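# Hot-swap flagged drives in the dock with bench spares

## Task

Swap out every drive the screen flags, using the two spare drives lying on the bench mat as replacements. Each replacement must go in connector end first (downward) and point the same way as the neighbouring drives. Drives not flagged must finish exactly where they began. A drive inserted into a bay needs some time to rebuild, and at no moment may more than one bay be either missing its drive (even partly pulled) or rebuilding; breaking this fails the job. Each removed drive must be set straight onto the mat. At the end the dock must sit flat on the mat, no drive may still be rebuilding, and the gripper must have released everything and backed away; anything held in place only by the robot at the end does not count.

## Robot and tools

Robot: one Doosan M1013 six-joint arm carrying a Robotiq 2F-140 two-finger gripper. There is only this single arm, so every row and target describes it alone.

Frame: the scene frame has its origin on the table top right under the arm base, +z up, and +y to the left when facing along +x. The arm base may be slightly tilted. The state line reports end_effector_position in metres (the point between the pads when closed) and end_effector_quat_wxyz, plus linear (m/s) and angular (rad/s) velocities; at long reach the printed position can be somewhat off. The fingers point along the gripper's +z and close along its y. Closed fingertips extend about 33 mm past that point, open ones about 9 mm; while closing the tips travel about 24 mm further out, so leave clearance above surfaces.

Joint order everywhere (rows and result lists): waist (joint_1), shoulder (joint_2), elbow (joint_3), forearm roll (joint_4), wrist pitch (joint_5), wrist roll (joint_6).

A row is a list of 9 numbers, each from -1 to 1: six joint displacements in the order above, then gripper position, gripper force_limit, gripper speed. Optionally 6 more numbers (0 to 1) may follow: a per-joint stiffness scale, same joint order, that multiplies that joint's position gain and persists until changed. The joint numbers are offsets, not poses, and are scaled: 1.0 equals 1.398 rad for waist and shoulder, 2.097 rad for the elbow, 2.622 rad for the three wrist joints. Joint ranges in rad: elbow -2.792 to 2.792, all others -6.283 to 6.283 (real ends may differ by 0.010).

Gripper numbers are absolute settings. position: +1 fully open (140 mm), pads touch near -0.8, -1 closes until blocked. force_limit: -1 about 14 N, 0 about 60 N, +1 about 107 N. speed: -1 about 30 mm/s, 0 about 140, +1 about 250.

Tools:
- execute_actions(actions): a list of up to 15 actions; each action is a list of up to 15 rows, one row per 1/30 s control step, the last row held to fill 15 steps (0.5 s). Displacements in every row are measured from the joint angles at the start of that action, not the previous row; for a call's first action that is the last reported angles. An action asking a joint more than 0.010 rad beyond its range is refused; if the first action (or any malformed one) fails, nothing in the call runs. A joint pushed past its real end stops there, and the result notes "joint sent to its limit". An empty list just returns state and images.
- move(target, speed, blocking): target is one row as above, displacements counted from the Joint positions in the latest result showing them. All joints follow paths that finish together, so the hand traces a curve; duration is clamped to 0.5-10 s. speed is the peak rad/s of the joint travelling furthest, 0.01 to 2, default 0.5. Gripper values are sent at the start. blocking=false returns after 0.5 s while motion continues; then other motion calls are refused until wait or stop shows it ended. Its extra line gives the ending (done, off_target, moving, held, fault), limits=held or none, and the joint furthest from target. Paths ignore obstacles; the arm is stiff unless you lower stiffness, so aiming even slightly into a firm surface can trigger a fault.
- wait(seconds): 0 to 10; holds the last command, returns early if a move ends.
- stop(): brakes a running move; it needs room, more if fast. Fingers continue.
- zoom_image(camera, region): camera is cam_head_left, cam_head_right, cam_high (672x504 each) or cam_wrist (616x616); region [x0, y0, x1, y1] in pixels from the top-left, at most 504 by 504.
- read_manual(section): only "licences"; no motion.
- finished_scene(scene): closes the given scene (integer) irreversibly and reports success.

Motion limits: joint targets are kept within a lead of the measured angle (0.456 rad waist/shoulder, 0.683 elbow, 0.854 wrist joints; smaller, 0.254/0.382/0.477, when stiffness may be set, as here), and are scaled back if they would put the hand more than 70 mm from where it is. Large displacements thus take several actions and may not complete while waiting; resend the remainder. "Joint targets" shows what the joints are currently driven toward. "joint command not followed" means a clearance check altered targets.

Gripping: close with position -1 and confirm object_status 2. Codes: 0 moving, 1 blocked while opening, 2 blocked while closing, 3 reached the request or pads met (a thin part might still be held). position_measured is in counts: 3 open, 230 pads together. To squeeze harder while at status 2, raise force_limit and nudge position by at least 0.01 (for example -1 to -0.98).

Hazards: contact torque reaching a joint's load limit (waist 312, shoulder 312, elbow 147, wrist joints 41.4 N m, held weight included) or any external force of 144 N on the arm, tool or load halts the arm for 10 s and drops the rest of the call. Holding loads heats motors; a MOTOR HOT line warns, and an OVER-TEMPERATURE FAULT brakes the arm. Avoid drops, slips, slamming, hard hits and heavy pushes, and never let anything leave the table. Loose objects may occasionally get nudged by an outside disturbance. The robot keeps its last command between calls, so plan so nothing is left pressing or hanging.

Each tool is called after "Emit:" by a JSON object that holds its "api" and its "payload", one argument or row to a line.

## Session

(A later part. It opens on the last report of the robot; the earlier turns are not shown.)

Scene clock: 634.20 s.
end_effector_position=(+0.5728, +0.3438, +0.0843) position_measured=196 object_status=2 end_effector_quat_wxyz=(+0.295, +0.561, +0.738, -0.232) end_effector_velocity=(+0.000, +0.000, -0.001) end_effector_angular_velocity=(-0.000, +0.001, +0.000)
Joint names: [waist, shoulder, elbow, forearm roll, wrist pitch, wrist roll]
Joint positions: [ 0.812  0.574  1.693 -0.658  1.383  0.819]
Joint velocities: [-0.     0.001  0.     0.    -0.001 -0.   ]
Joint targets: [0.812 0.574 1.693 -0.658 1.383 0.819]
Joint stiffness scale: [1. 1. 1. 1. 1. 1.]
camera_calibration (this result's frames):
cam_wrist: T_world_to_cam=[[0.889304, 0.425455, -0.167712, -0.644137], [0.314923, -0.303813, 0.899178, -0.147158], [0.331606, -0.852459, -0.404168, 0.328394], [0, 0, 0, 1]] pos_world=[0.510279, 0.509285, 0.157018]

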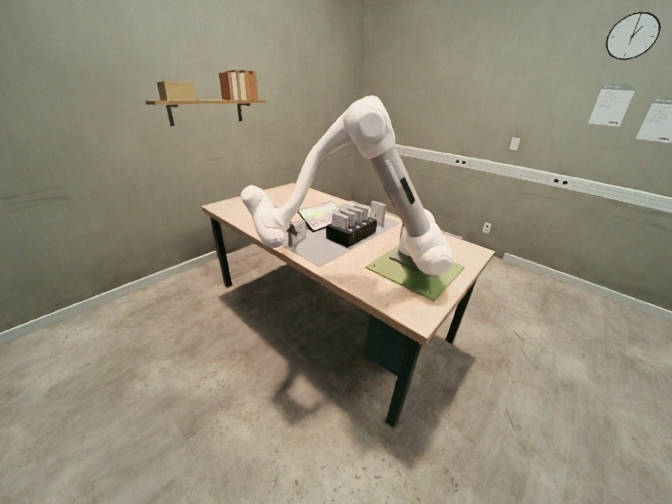

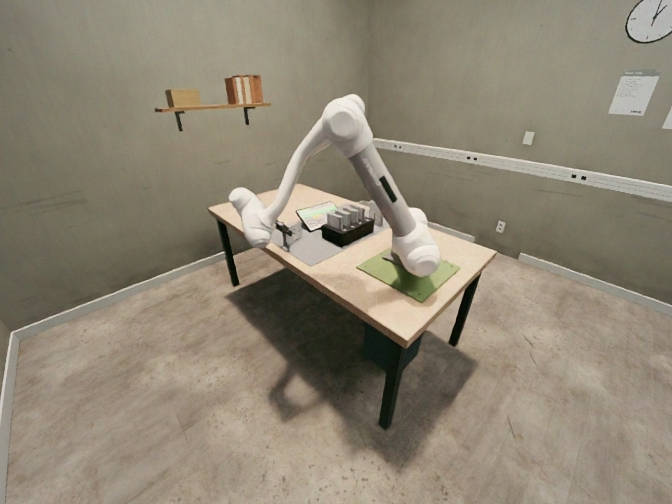

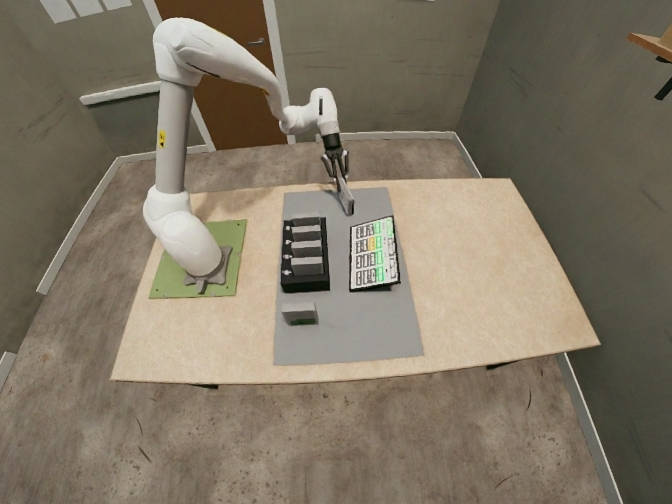

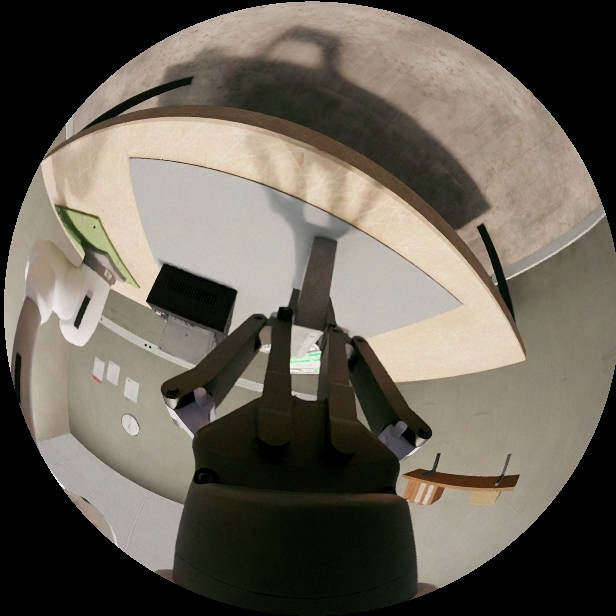

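Emit:
{"api": "move", "payload": {
  "target": [0, -0.125, -0.05, 0.008, 0.084, -0.06, -1, 0.6, 0],
  "speed": 0.3
}}

Scene clock: 661.50 s.
end_effector_position=(+0.5631, +0.3348, +0.2620) position_measured=196 object_status=2 end_effector_quat_wxyz=(+0.294, +0.568, +0.734, -0.229) end_effector_velocity=(-0.000, -0.000, +0.001) end_effector_angular_velocity=(-0.000, +0.001, +0.001)
Joint names: [waist, shoulder, elbow, forearm roll, wrist pitch, wrist roll]
Joint positions: [ 0.812  0.403  1.591 -0.639  1.6    0.67 ]
Joint velocities: [-0.    -0.001 -0.     0.     0.001 -0.002]
Joint targets: [0.812 0.399 1.589 -0.637 1.603 0.661]
Joint stiffness scale: [1. 1. 1. 1. 1. 1.]
move: done; limits=none; farthest joint: the wrist roll, 0.008 radians from its target (0.157 radians at the start)
camera_calibration (this result's frames):
cam_wrist: T_world_to_cam=[[0.896652, 0.413695, -0.157704, -0.604678], [0.303005, -0.313699, 0.899878, -0.296753], [0.322804, -0.854663, -0.406631, 0.40219], [0, 0, 0, 1]] pos_world=[0.502275, 0.500798, 0.335224]

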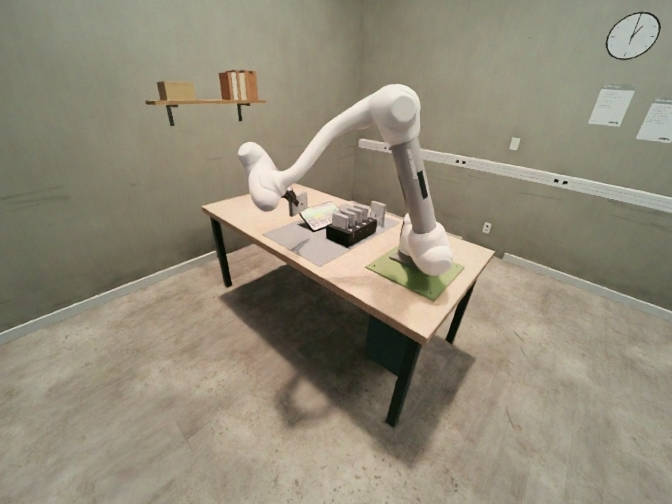

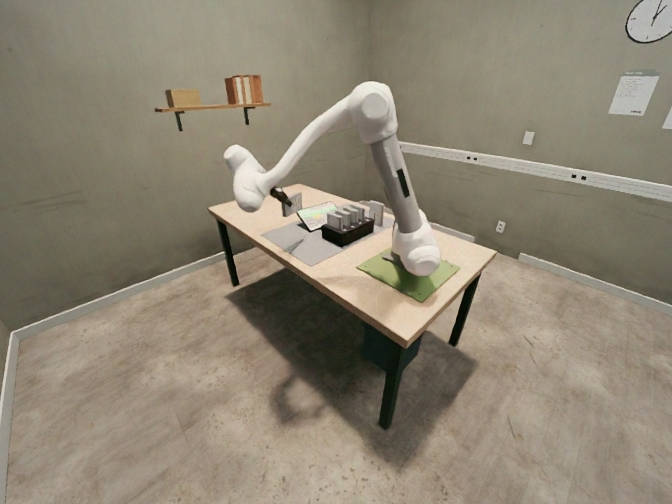

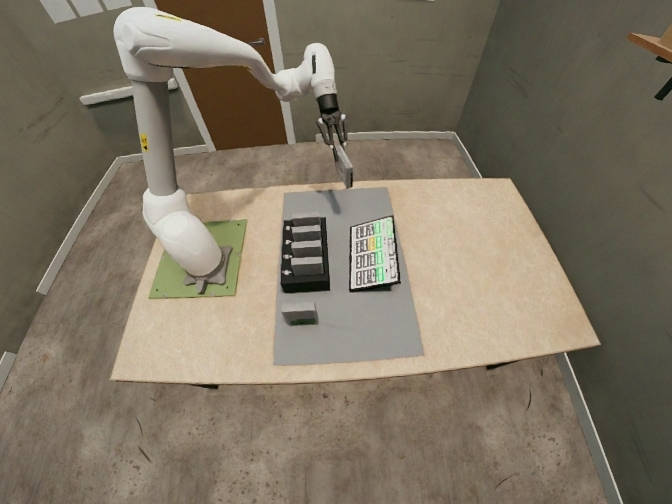

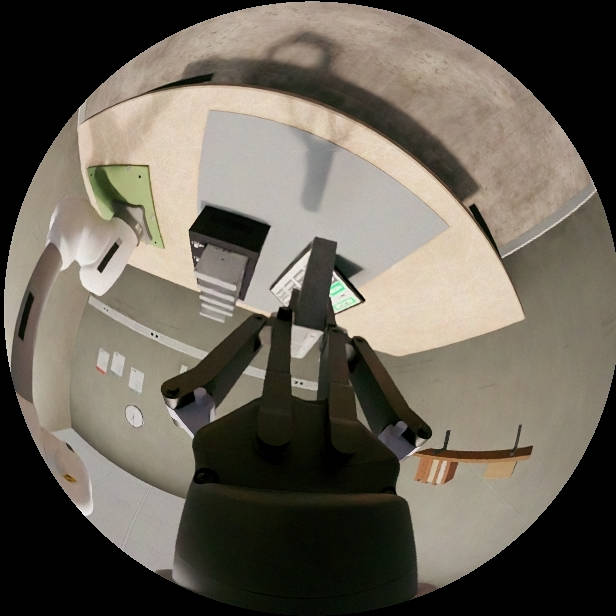

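Emit:
{"api": "move", "payload": {
  "target": [0.0617, -0.5184, 0.377, -0.108, -0.3251, 0.9037, -1, 0.6, 0],
  "speed": 0.6
}}

Scene clock: 678.17 s.
end_effector_position=(+0.4008, +0.2498, +0.2506) position_measured=196 object_status=2 end_effector_quat_wxyz=(+0.002, +0.925, +0.003, +0.381) end_effector_velocity=(+0.000, +0.000, +0.000) end_effector_angular_velocity=(+0.003, -0.001, -0.001)
Joint names: [waist, shoulder, elbow, forearm roll, wrist pitch, wrist roll]
Joint positions: [ 0.895 -0.318  2.379 -0.92   0.75   3.03 ]
Joint velocities: [ 0.    -0.     0.    -0.    -0.001  0.003]
Joint targets: [0.899 -0.322 2.382 -0.923 0.748 3.039]
Joint stiffness scale: [1. 1. 1. 1. 1. 1.]
move: done; limits=none; farthest joint: the wrist roll, 0.009 radians from its target (2.369 radians at the start)
camera_calibration (this result's frames):
cam_wrist: T_world_to_cam=[[0.163935, -0.970439, 0.177126, 0.129735], [-0.90874, -0.218425, -0.355642, 0.512517], [0.383818, -0.10266, -0.917685, 0.292959], [0, 0, 0, 1]] pos_world=[0.332034, 0.267921, 0.428137]

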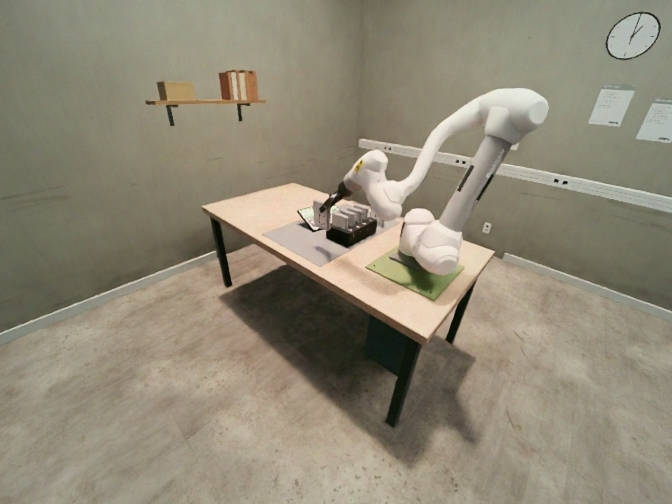

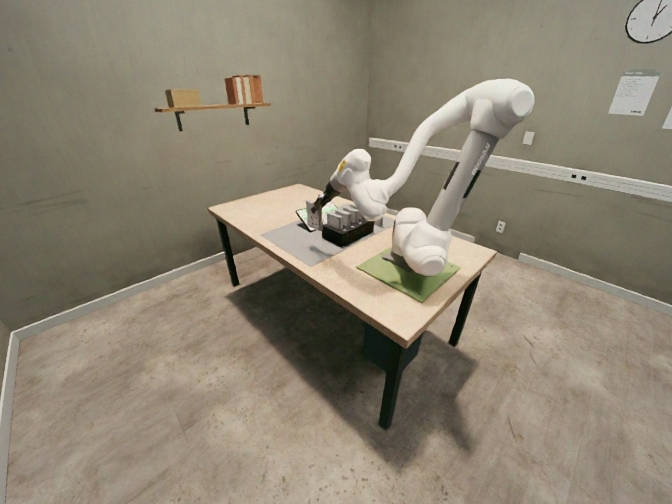

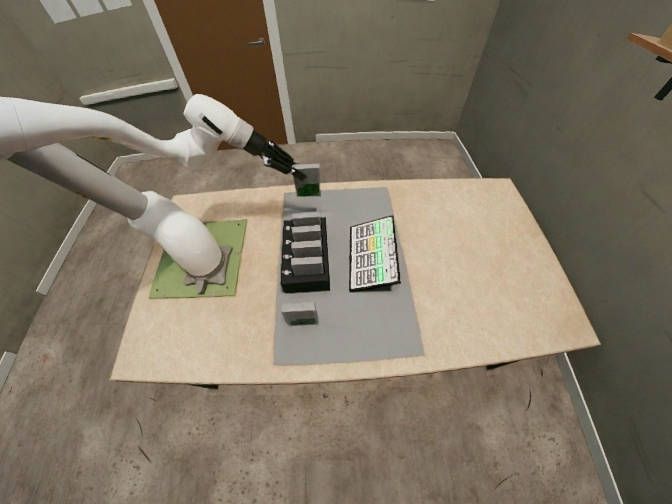

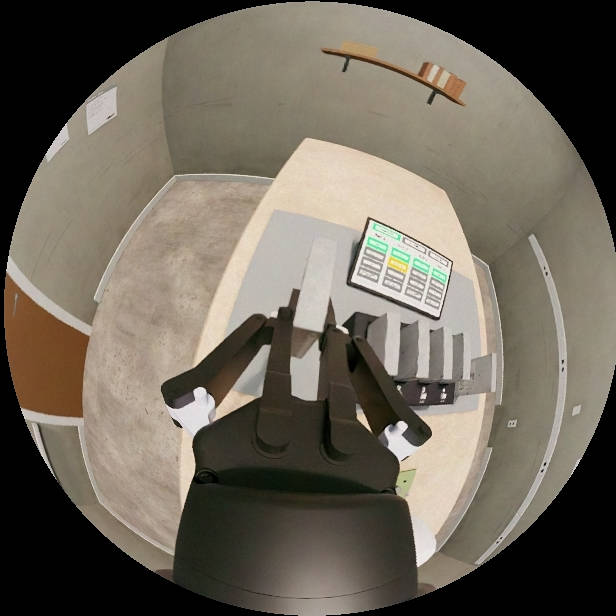

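Emit:
{"api": "move", "payload": {
  "target": [0, 0.133, 0.0691, -0.1443, -0.0574, 0.1825, -1, 0.6, 0],
  "speed": 0.25
}}

Emit:
{"api": "zoom_image", "payload": {
  "camera": "cam_head_right",
  "region": [270, 170, 390, 260]
}}

Scene clock: 693.17 s.
end_effector_position=(+0.4021, +0.2506, +0.1338) position_measured=196 object_status=2 end_effector_quat_wxyz=(+0.002, +0.924, +0.004, +0.383) end_effector_velocity=(+0.000, +0.000, +0.000) end_effector_angular_velocity=(+0.001, -0.001, -0.000)
Joint names: [waist, shoulder, elbow, forearm roll, wrist pitch, wrist roll]
Joint positions: [ 0.895 -0.136  2.521 -1.295  0.602  3.5  ]
Joint velocities: [-0.    -0.     0.    -0.002 -0.     0.002]
Joint targets: [0.895 -0.132 2.524 -1.298 0.600 3.509]
Joint stiffness scale: [1. 1. 1. 1. 1. 1.]
move: done; limits=none; farthest joint: the wrist roll, 0.008 radians from its target (0.478 radians at the start)
camera_calibration (this result's frames):
cam_wrist: T_world_to_cam=[[0.164961, -0.969825, 0.17952, 0.150049], [-0.906407, -0.220828, -0.360085, 0.472561], [0.388862, -0.103318, -0.915484, 0.18327], [0, 0, 0, 1]] pos_world=[0.332314, 0.26881, 0.311006]

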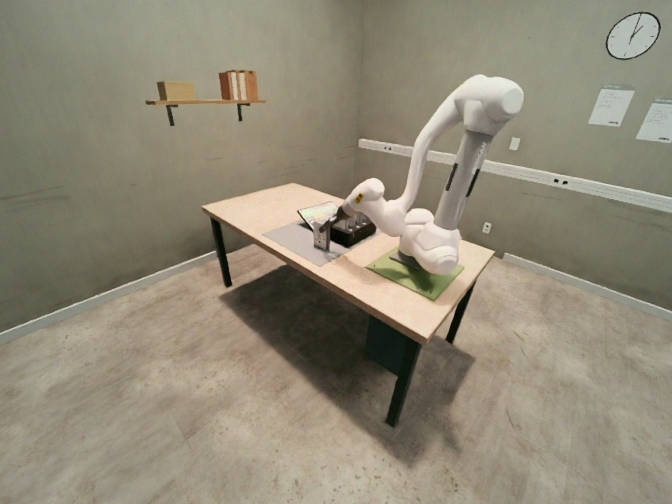

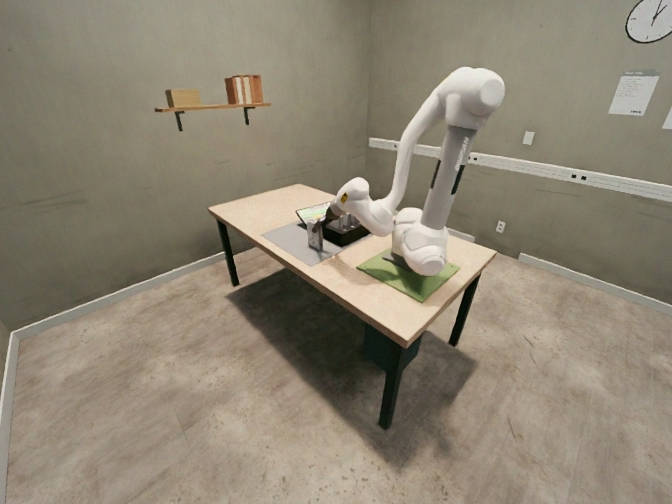

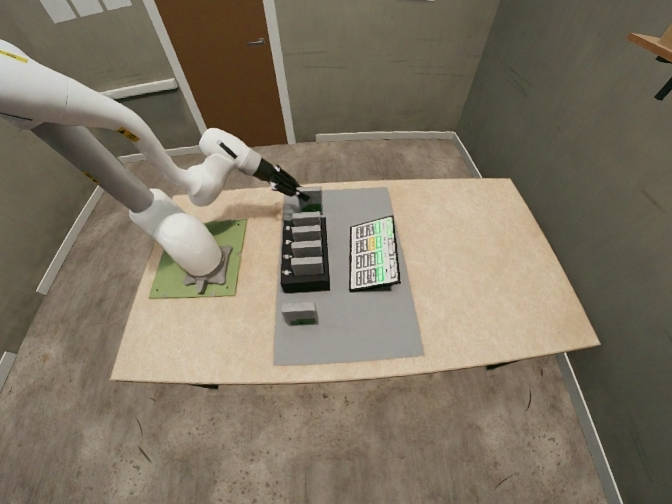

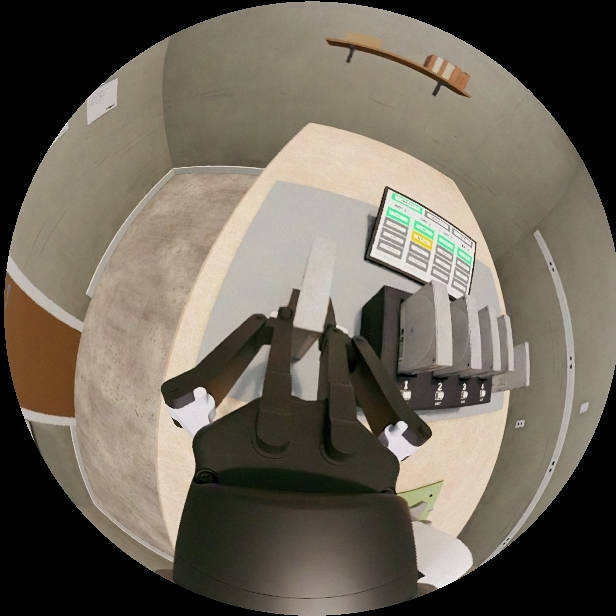

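Region (270, 170, 390, 260) of cam_head_right's 672x504 image, scaled by 4.200, with more detail than that image has; it fills the top 378 rows of this view, and the rest is white.

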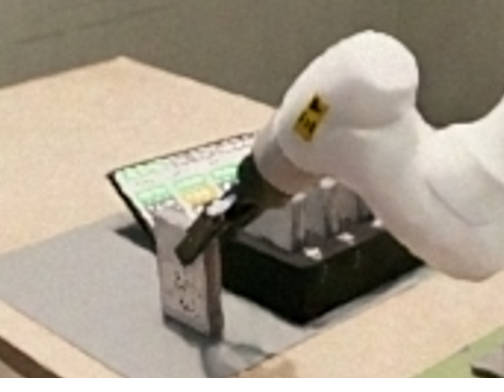

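Emit:
{"api": "move", "payload": {
  "target": [0, 0.015, 0.0065, -0.015, -0.004, 0.02, -1, 0.6, 0],
  "speed": 0.05
}}

Scene clock: 699.60 s.
end_effector_position=(+0.4029, +0.2508, +0.1277) position_measured=196 object_status=2 end_effector_quat_wxyz=(+0.002, +0.923, +0.005, +0.385) end_effector_velocity=(+0.000, -0.000, +0.000) end_effector_angular_velocity=(+0.000, -0.000, -0.001)
Joint names: [waist, shoulder, elbow, forearm roll, wrist pitch, wrist roll]
Joint positions: [ 0.895 -0.122  2.529 -1.334  0.597  3.544]
Joint velocities: [-0.     0.     0.    -0.001  0.     0.001]
Joint targets: [0.895 -0.115 2.535 -1.334 0.592 3.552]
Joint stiffness scale: [1. 1. 1. 1. 1. 1.]
move: done; limits=none; farthest joint: the wrist roll, 0.009 radians from its target (0.052 radians at the start)
camera_calibration (this result's frames):
cam_wrist: T_world_to_cam=[[0.165305, -0.969745, 0.179636, 0.151079], [-0.904623, -0.221641, -0.364051, 0.471133], [0.392852, -0.102323, -0.913891, 0.175282], [0, 0, 0, 1]] pos_world=[0.332363, 0.268866, 0.304566]

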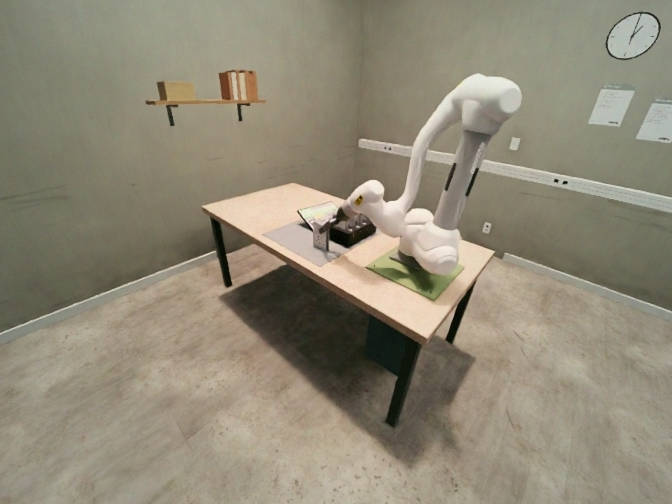

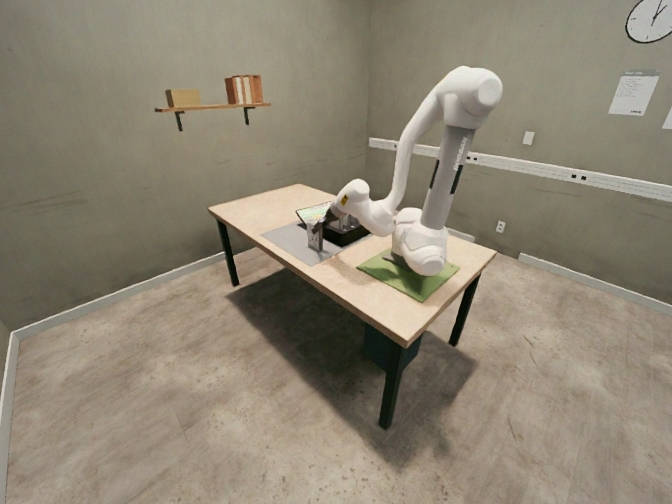

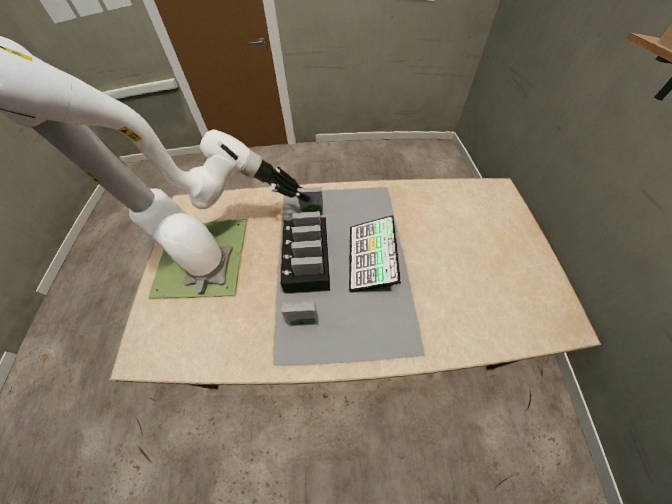

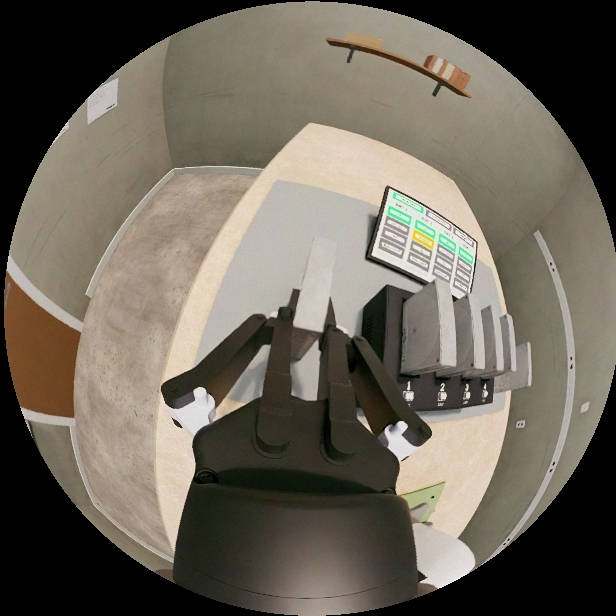

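Emit:
{"api": "execute_actions", "payload": {
  "actions": [
    [[0,0,0,0,0,0,0.1,0.6,0]],
    [[0,0,0,0,0,0,0.1,0.6,0]]
  ]
}}

Emit:
{"api": "move", "payload": {
  "target": [0, -0.08, -0.04, 0.085, 0.03, -0.105, 0.1, 0.6, 0],
  "speed": 0.4
}}

Scene clock: 711.37 s.
end_effector_position=(+0.4030, +0.2508, +0.1277) position_measured=117 object_status=3 end_effector_quat_wxyz=(+0.002, +0.923, +0.004, +0.385) end_effector_velocity=(-0.000, +0.000, +0.000) end_effector_angular_velocity=(+0.001, +0.000, +0.000)
Joint names: [waist, shoulder, elbow, forearm roll, wrist pitch, wrist roll]
Joint positions: [ 0.895 -0.122  2.529 -1.334  0.597  3.544]
Joint velocities: [ 0.    -0.     0.    -0.    -0.001  0.   ]
Joint targets: [0.895 -0.122 2.529 -1.334 0.597 3.544]
Joint stiffness scale: [1. 1. 1. 1. 1. 1.]
camera_calibration (this result's frames):
cam_wrist: T_world_to_cam=[[0.165091, -0.969781, 0.179638, 0.151142], [-0.904608, -0.221459, -0.364199, 0.47118], [0.392976, -0.102376, -0.913832, 0.175276], [0, 0, 0, 1]] pos_world=[0.332401, 0.268866, 0.304625]

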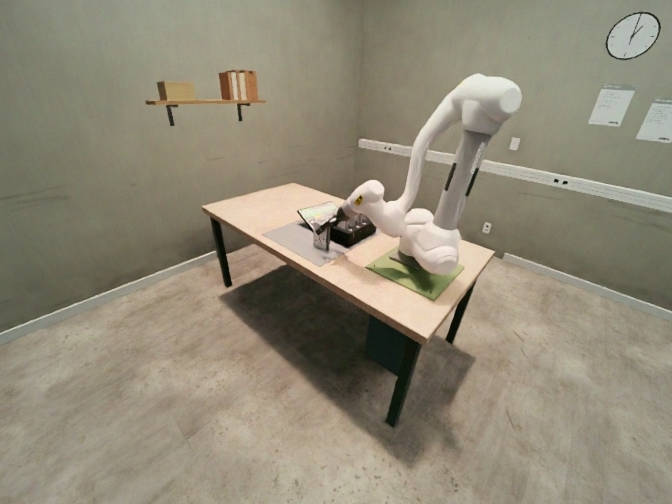

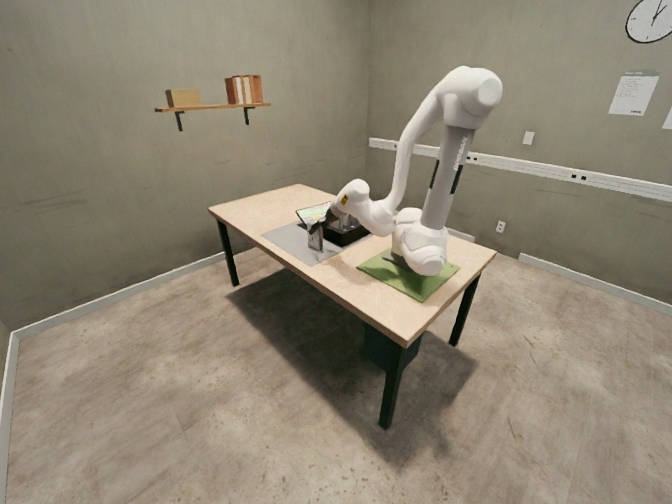

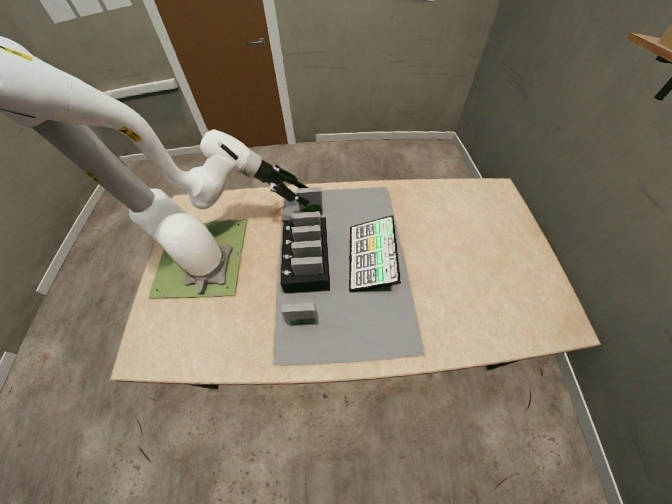

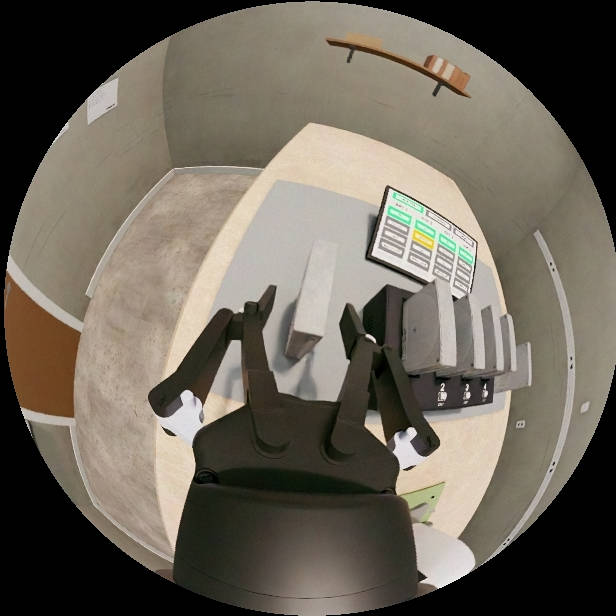

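Scene clock: 712.63 s.
end_effector_position=(+0.4102, +0.2522, +0.1976) position_measured=117 object_status=3 end_effector_quat_wxyz=(+0.002, +0.920, -0.004, +0.392) end_effector_velocity=(-0.000, +0.000, -0.000) end_effector_angular_velocity=(-0.001, +0.001, +0.001)
Joint names: [waist, shoulder, elbow, forearm roll, wrist pitch, wrist roll]
Joint positions: [ 0.895 -0.23   2.448 -1.114  0.674  3.277]
Joint velocities: [ 0.     0.    -0.     0.002 -0.    -0.003]
Joint targets: [0.895 -0.234 2.445 -1.111 0.676 3.268]
Joint stiffness scale: [1. 1. 1. 1. 1. 1.]
move: done; limits=none; farthest joint: the wrist roll, 0.008 radians from its target (0.275 radians at the start)
camera_calibration (this result's frames):
cam_wrist: T_world_to_cam=[[0.146607, -0.973349, 0.176344, 0.147917], [-0.902157, -0.204686, -0.379758, 0.501297], [0.405732, -0.103415, -0.908123, 0.230319], [0, 0, 0, 1]] pos_world=[0.337116, 0.270402, 0.373445]

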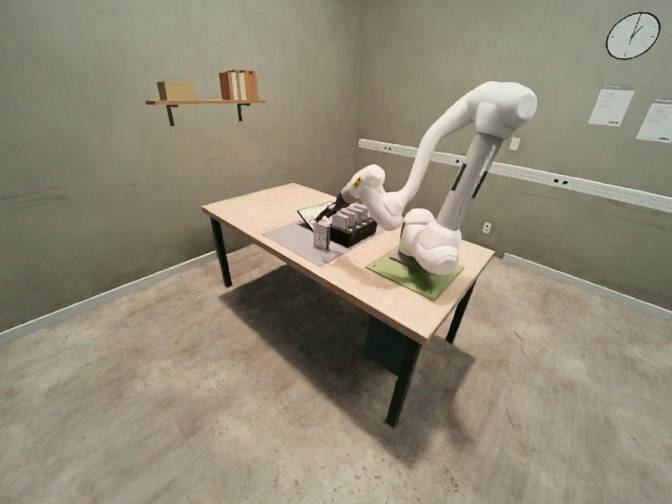

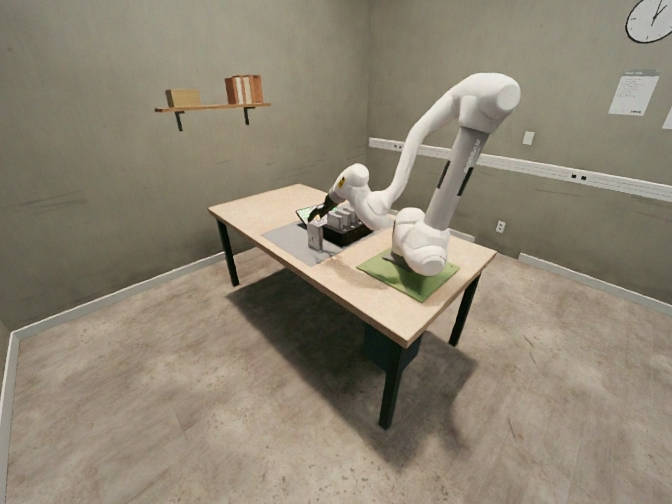

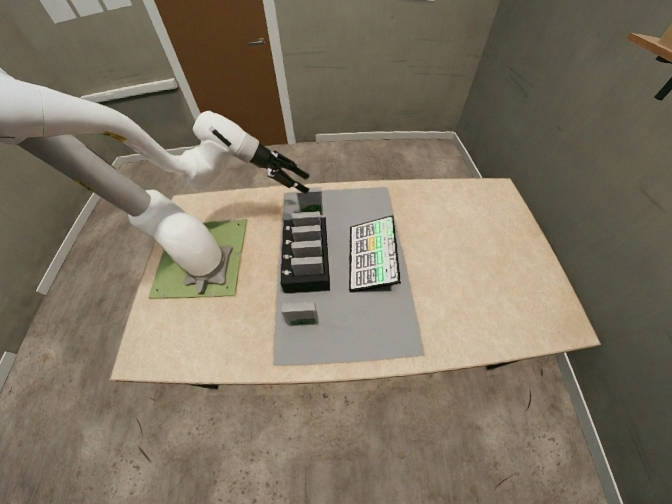

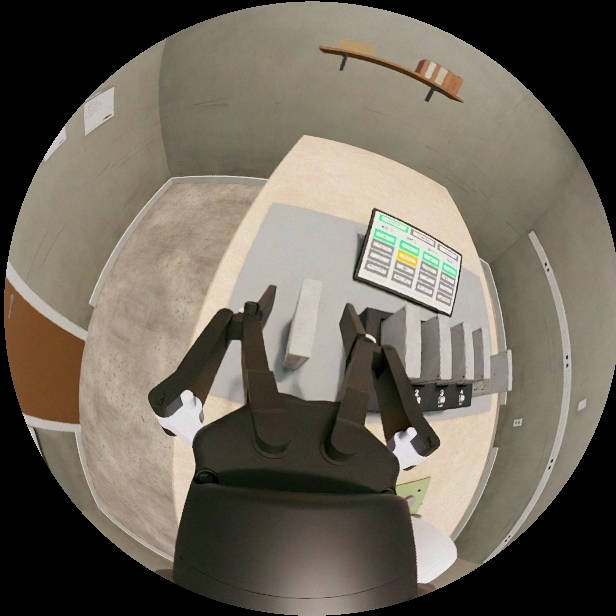

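Emit:
{"api": "move", "payload": {
  "target": [-0.5997, -0.0699, -0.1466, 0.4249, 0.2497, -0.639, -1, 0.0, 0],
  "speed": 0.8
}}

Scene clock: 726.70 s.
end_effector_position=(+0.3424, +0.0460, +0.2778) position_measured=233 object_status=3 end_effector_quat_wxyz=(+0.000, +1.000, -0.000, -0.003) end_effector_velocity=(+0.000, +0.000, -0.000) end_effector_angular_velocity=(+0.001, +0.002, +0.001)
Joint names: [waist, shoulder, elbow, forearm roll, wrist pitch, wrist roll]
Joint positions: [ 0.06  -0.324  2.143 -0.003  1.326  1.611]
Joint velocities: [-0.001  0.002 -0.001  0.001  0.001 -0.002]
Joint targets: [0.056 -0.328 2.140 0.000 1.328 1.602]
Joint stiffness scale: [1. 1. 1. 1. 1. 1.]
move: done; limits=none; farthest joint: the wrist roll, 0.009 radians from its target (1.675 radians at the start)
camera_calibration (this result's frames):
cam_wrist: T_world_to_cam=[[0.234147, -0.972165, 0.00843802, -0.0404144], [-0.895276, -0.212228, 0.391716, 0.212036], [-0.379021, -0.0992732, -0.920048, 0.581189], [0, 0, 0, 1]] pos_world=[0.419576, 0.063407, 0.452005]

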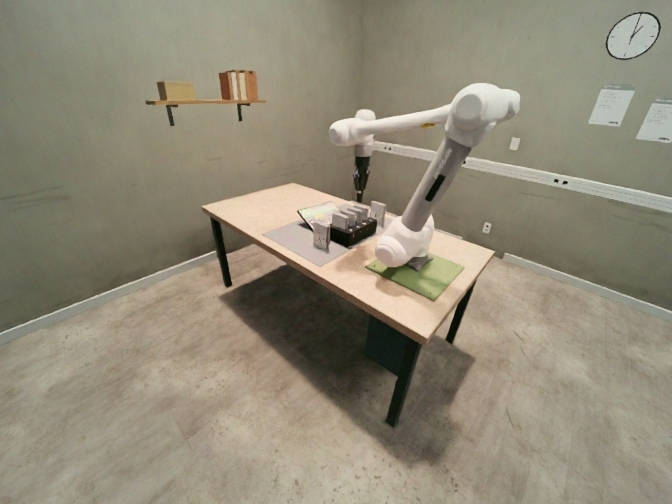

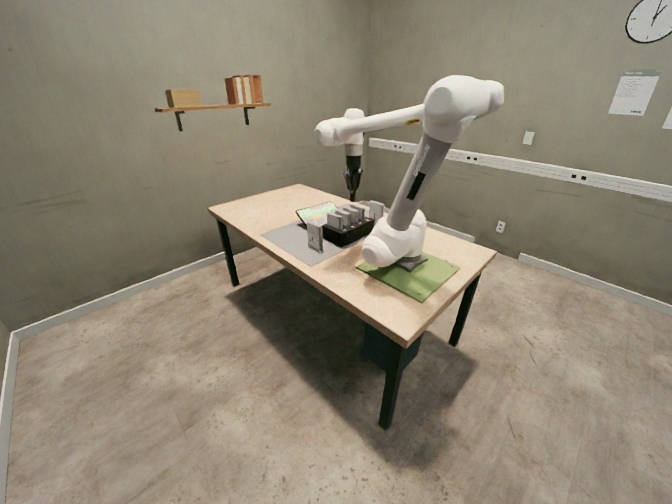

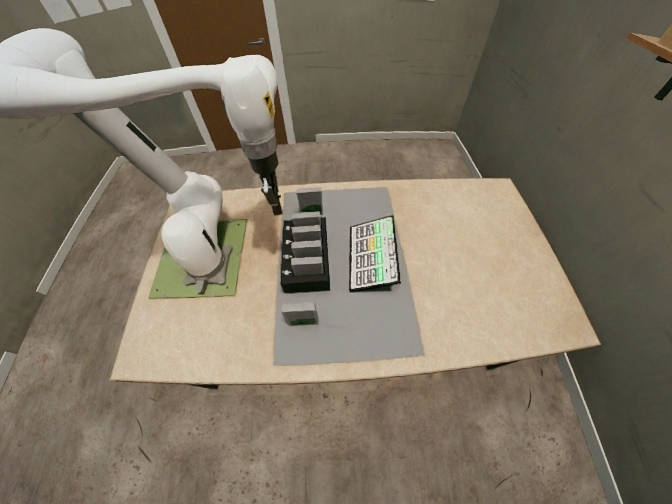

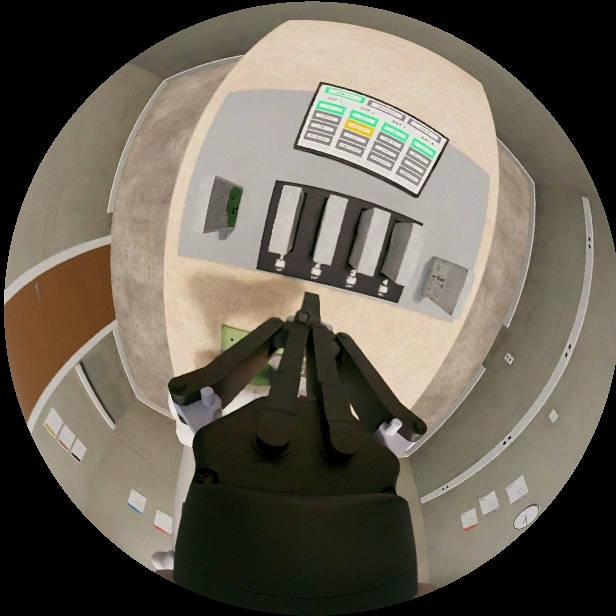

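Emit:
{"api": "move", "payload": {
  "target": [0, 0.0797, 0.0941, 0, -0.1177, 0, -1, 0.0, 0],
  "speed": 0.4
}}

Emit:
{"api": "zoom_image", "payload": {
  "camera": "cam_high",
  "region": [250, 190, 350, 290]
}}

Scene clock: 735.50 s.
end_effector_position=(+0.3423, +0.0465, +0.1407) position_measured=233 object_status=3 end_effector_quat_wxyz=(-0.000, +1.000, +0.000, -0.001) end_effector_velocity=(+0.001, +0.000, -0.000) end_effector_angular_velocity=(+0.000, -0.002, +0.000)
Joint names: [waist, shoulder, elbow, forearm roll, wrist pitch, wrist roll]
Joint positions: [ 0.06  -0.216  2.338 -0.003  1.02   1.611]
Joint velocities: [ 0.     0.     0.    -0.    -0.002 -0.   ]
Joint targets: [0.060 -0.212 2.340 -0.003 1.017 1.611]
Joint stiffness scale: [1. 1. 1. 1. 1. 1.]
move: done; limits=none; farthest joint: the shoulder, 0.004 radians from its target (0.111 radians at the start)
camera_calibration (this result's frames):
cam_wrist: T_world_to_cam=[[0.235006, -0.971954, 0.00877927, -0.0390648], [-0.896633, -0.213289, 0.388017, 0.266826], [-0.375262, -0.099058, -0.92161, 0.453943], [0, 0, 0, 1]] pos_world=[0.418773, 0.0639087, 0.315168]

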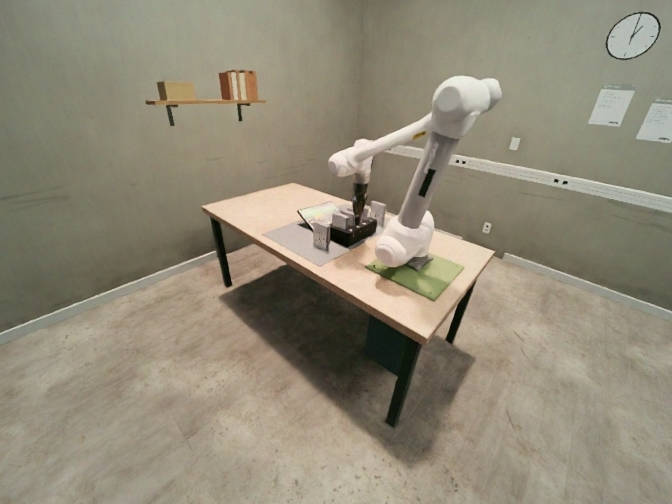

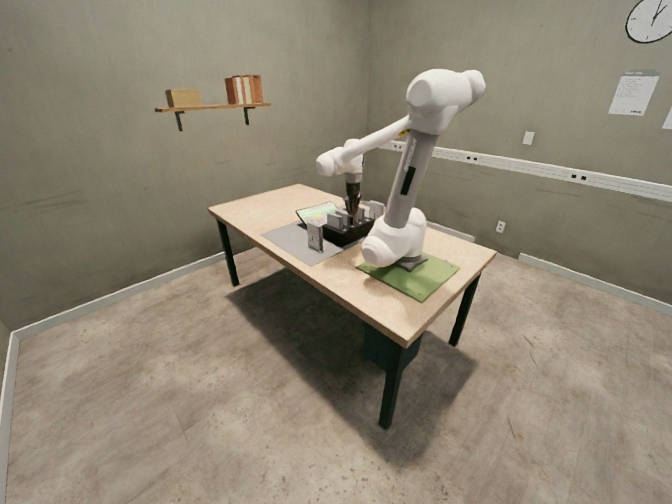

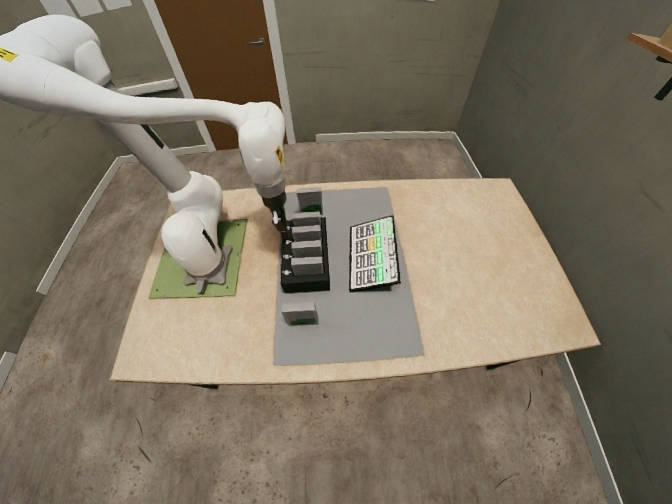

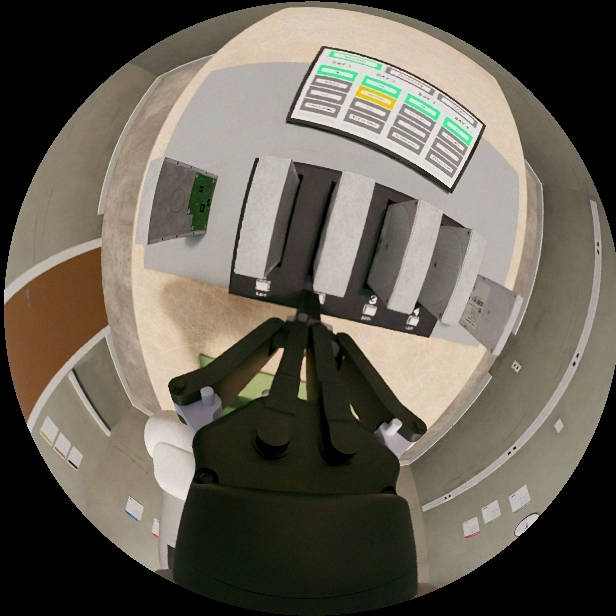

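Region (250, 190, 350, 290) of cam_high's 672x504 image, scaled by 5.040, with more detail than that image has.

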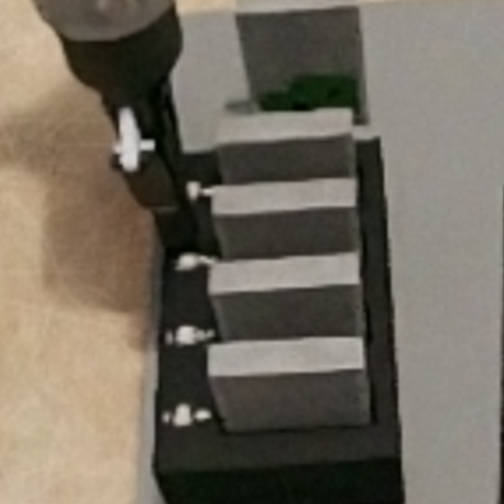

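Emit:
{"api": "move", "payload": {
  "target": [-0.009, 0.0223, 0.0146, 0, -0.0236, -0.004, -1, 0.0, 0],
  "speed": 0.05
}}

Emit:
{"api": "zoom_image", "payload": {
  "camera": "cam_wrist",
  "region": [220, 30, 520, 340]
}}

Scene clock: 747.17 s.
end_effector_position=(+0.3450, +0.0441, +0.1217) position_measured=233 object_status=3 end_effector_quat_wxyz=(-0.001, +1.000, -0.003, +0.002) end_effector_velocity=(-0.000, -0.000, -0.000) end_effector_angular_velocity=(+0.000, +0.001, +0.000)
Joint names: [waist, shoulder, elbow, forearm roll, wrist pitch, wrist roll]
Joint positions: [ 0.052 -0.192  2.36  -0.002  0.967  1.609]
Joint velocities: [-0.001 -0.     0.     0.     0.001 -0.001]
Joint targets: [0.048 -0.185 2.368 -0.003 0.958 1.600]
Joint stiffness scale: [1. 1. 1. 1. 1. 1.]
move: done; limits=none; farthest joint: the wrist pitch, 0.009 radians from its target (0.061 radians at the start)
camera_calibration (this result's frames):
cam_wrist: T_world_to_cam=[[0.22874, -0.973441, 0.00950776, -0.0397736], [-0.900236, -0.207801, 0.382614, 0.277734], [-0.370477, -0.0960783, -0.923859, 0.435708], [0, 0, 0, 1]] pos_world=[0.420544, 0.0608583, 0.296646]

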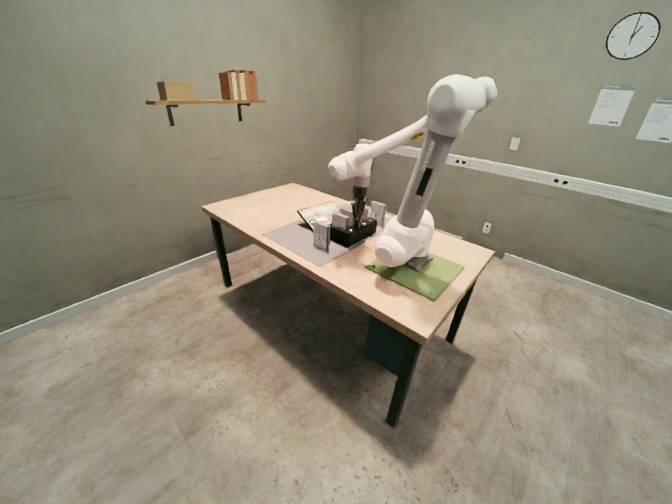

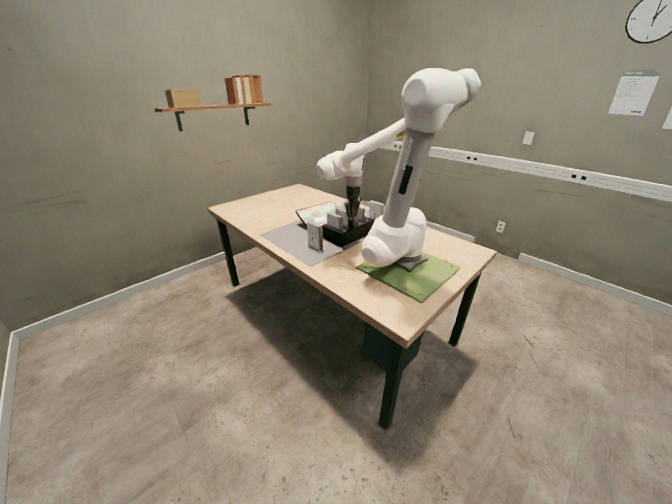

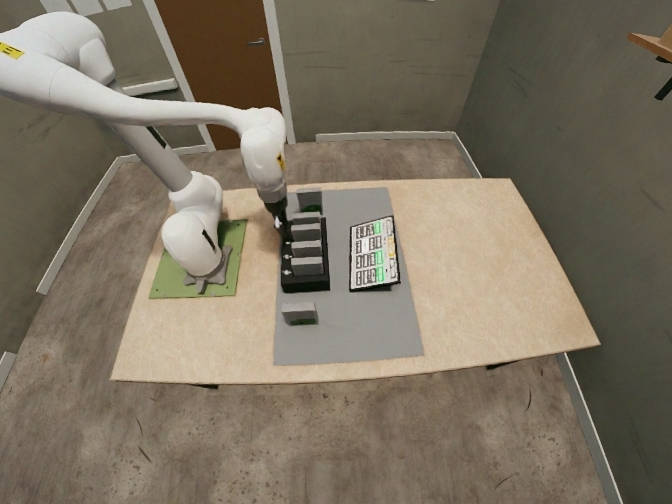

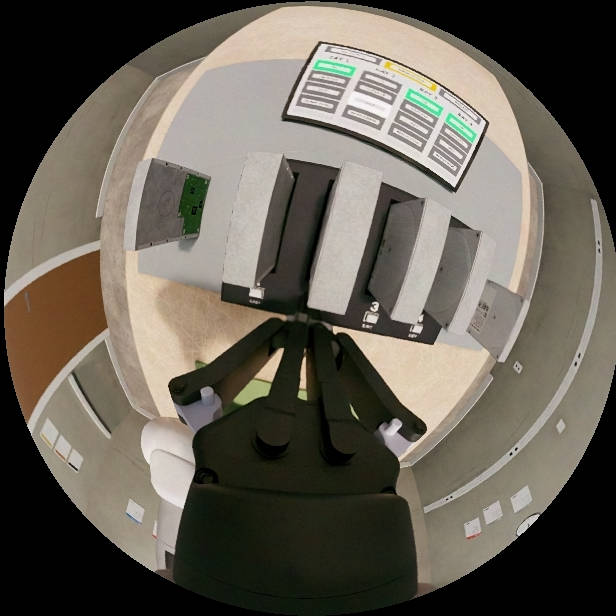

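Region (220, 30, 520, 340) of cam_wrist's 616x616 image, scaled by 1.626, with more detail than that image has; it fills the left 488 columns of this view, and the rest is white.

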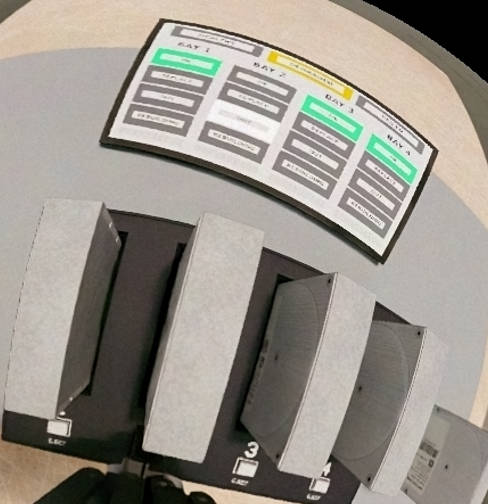

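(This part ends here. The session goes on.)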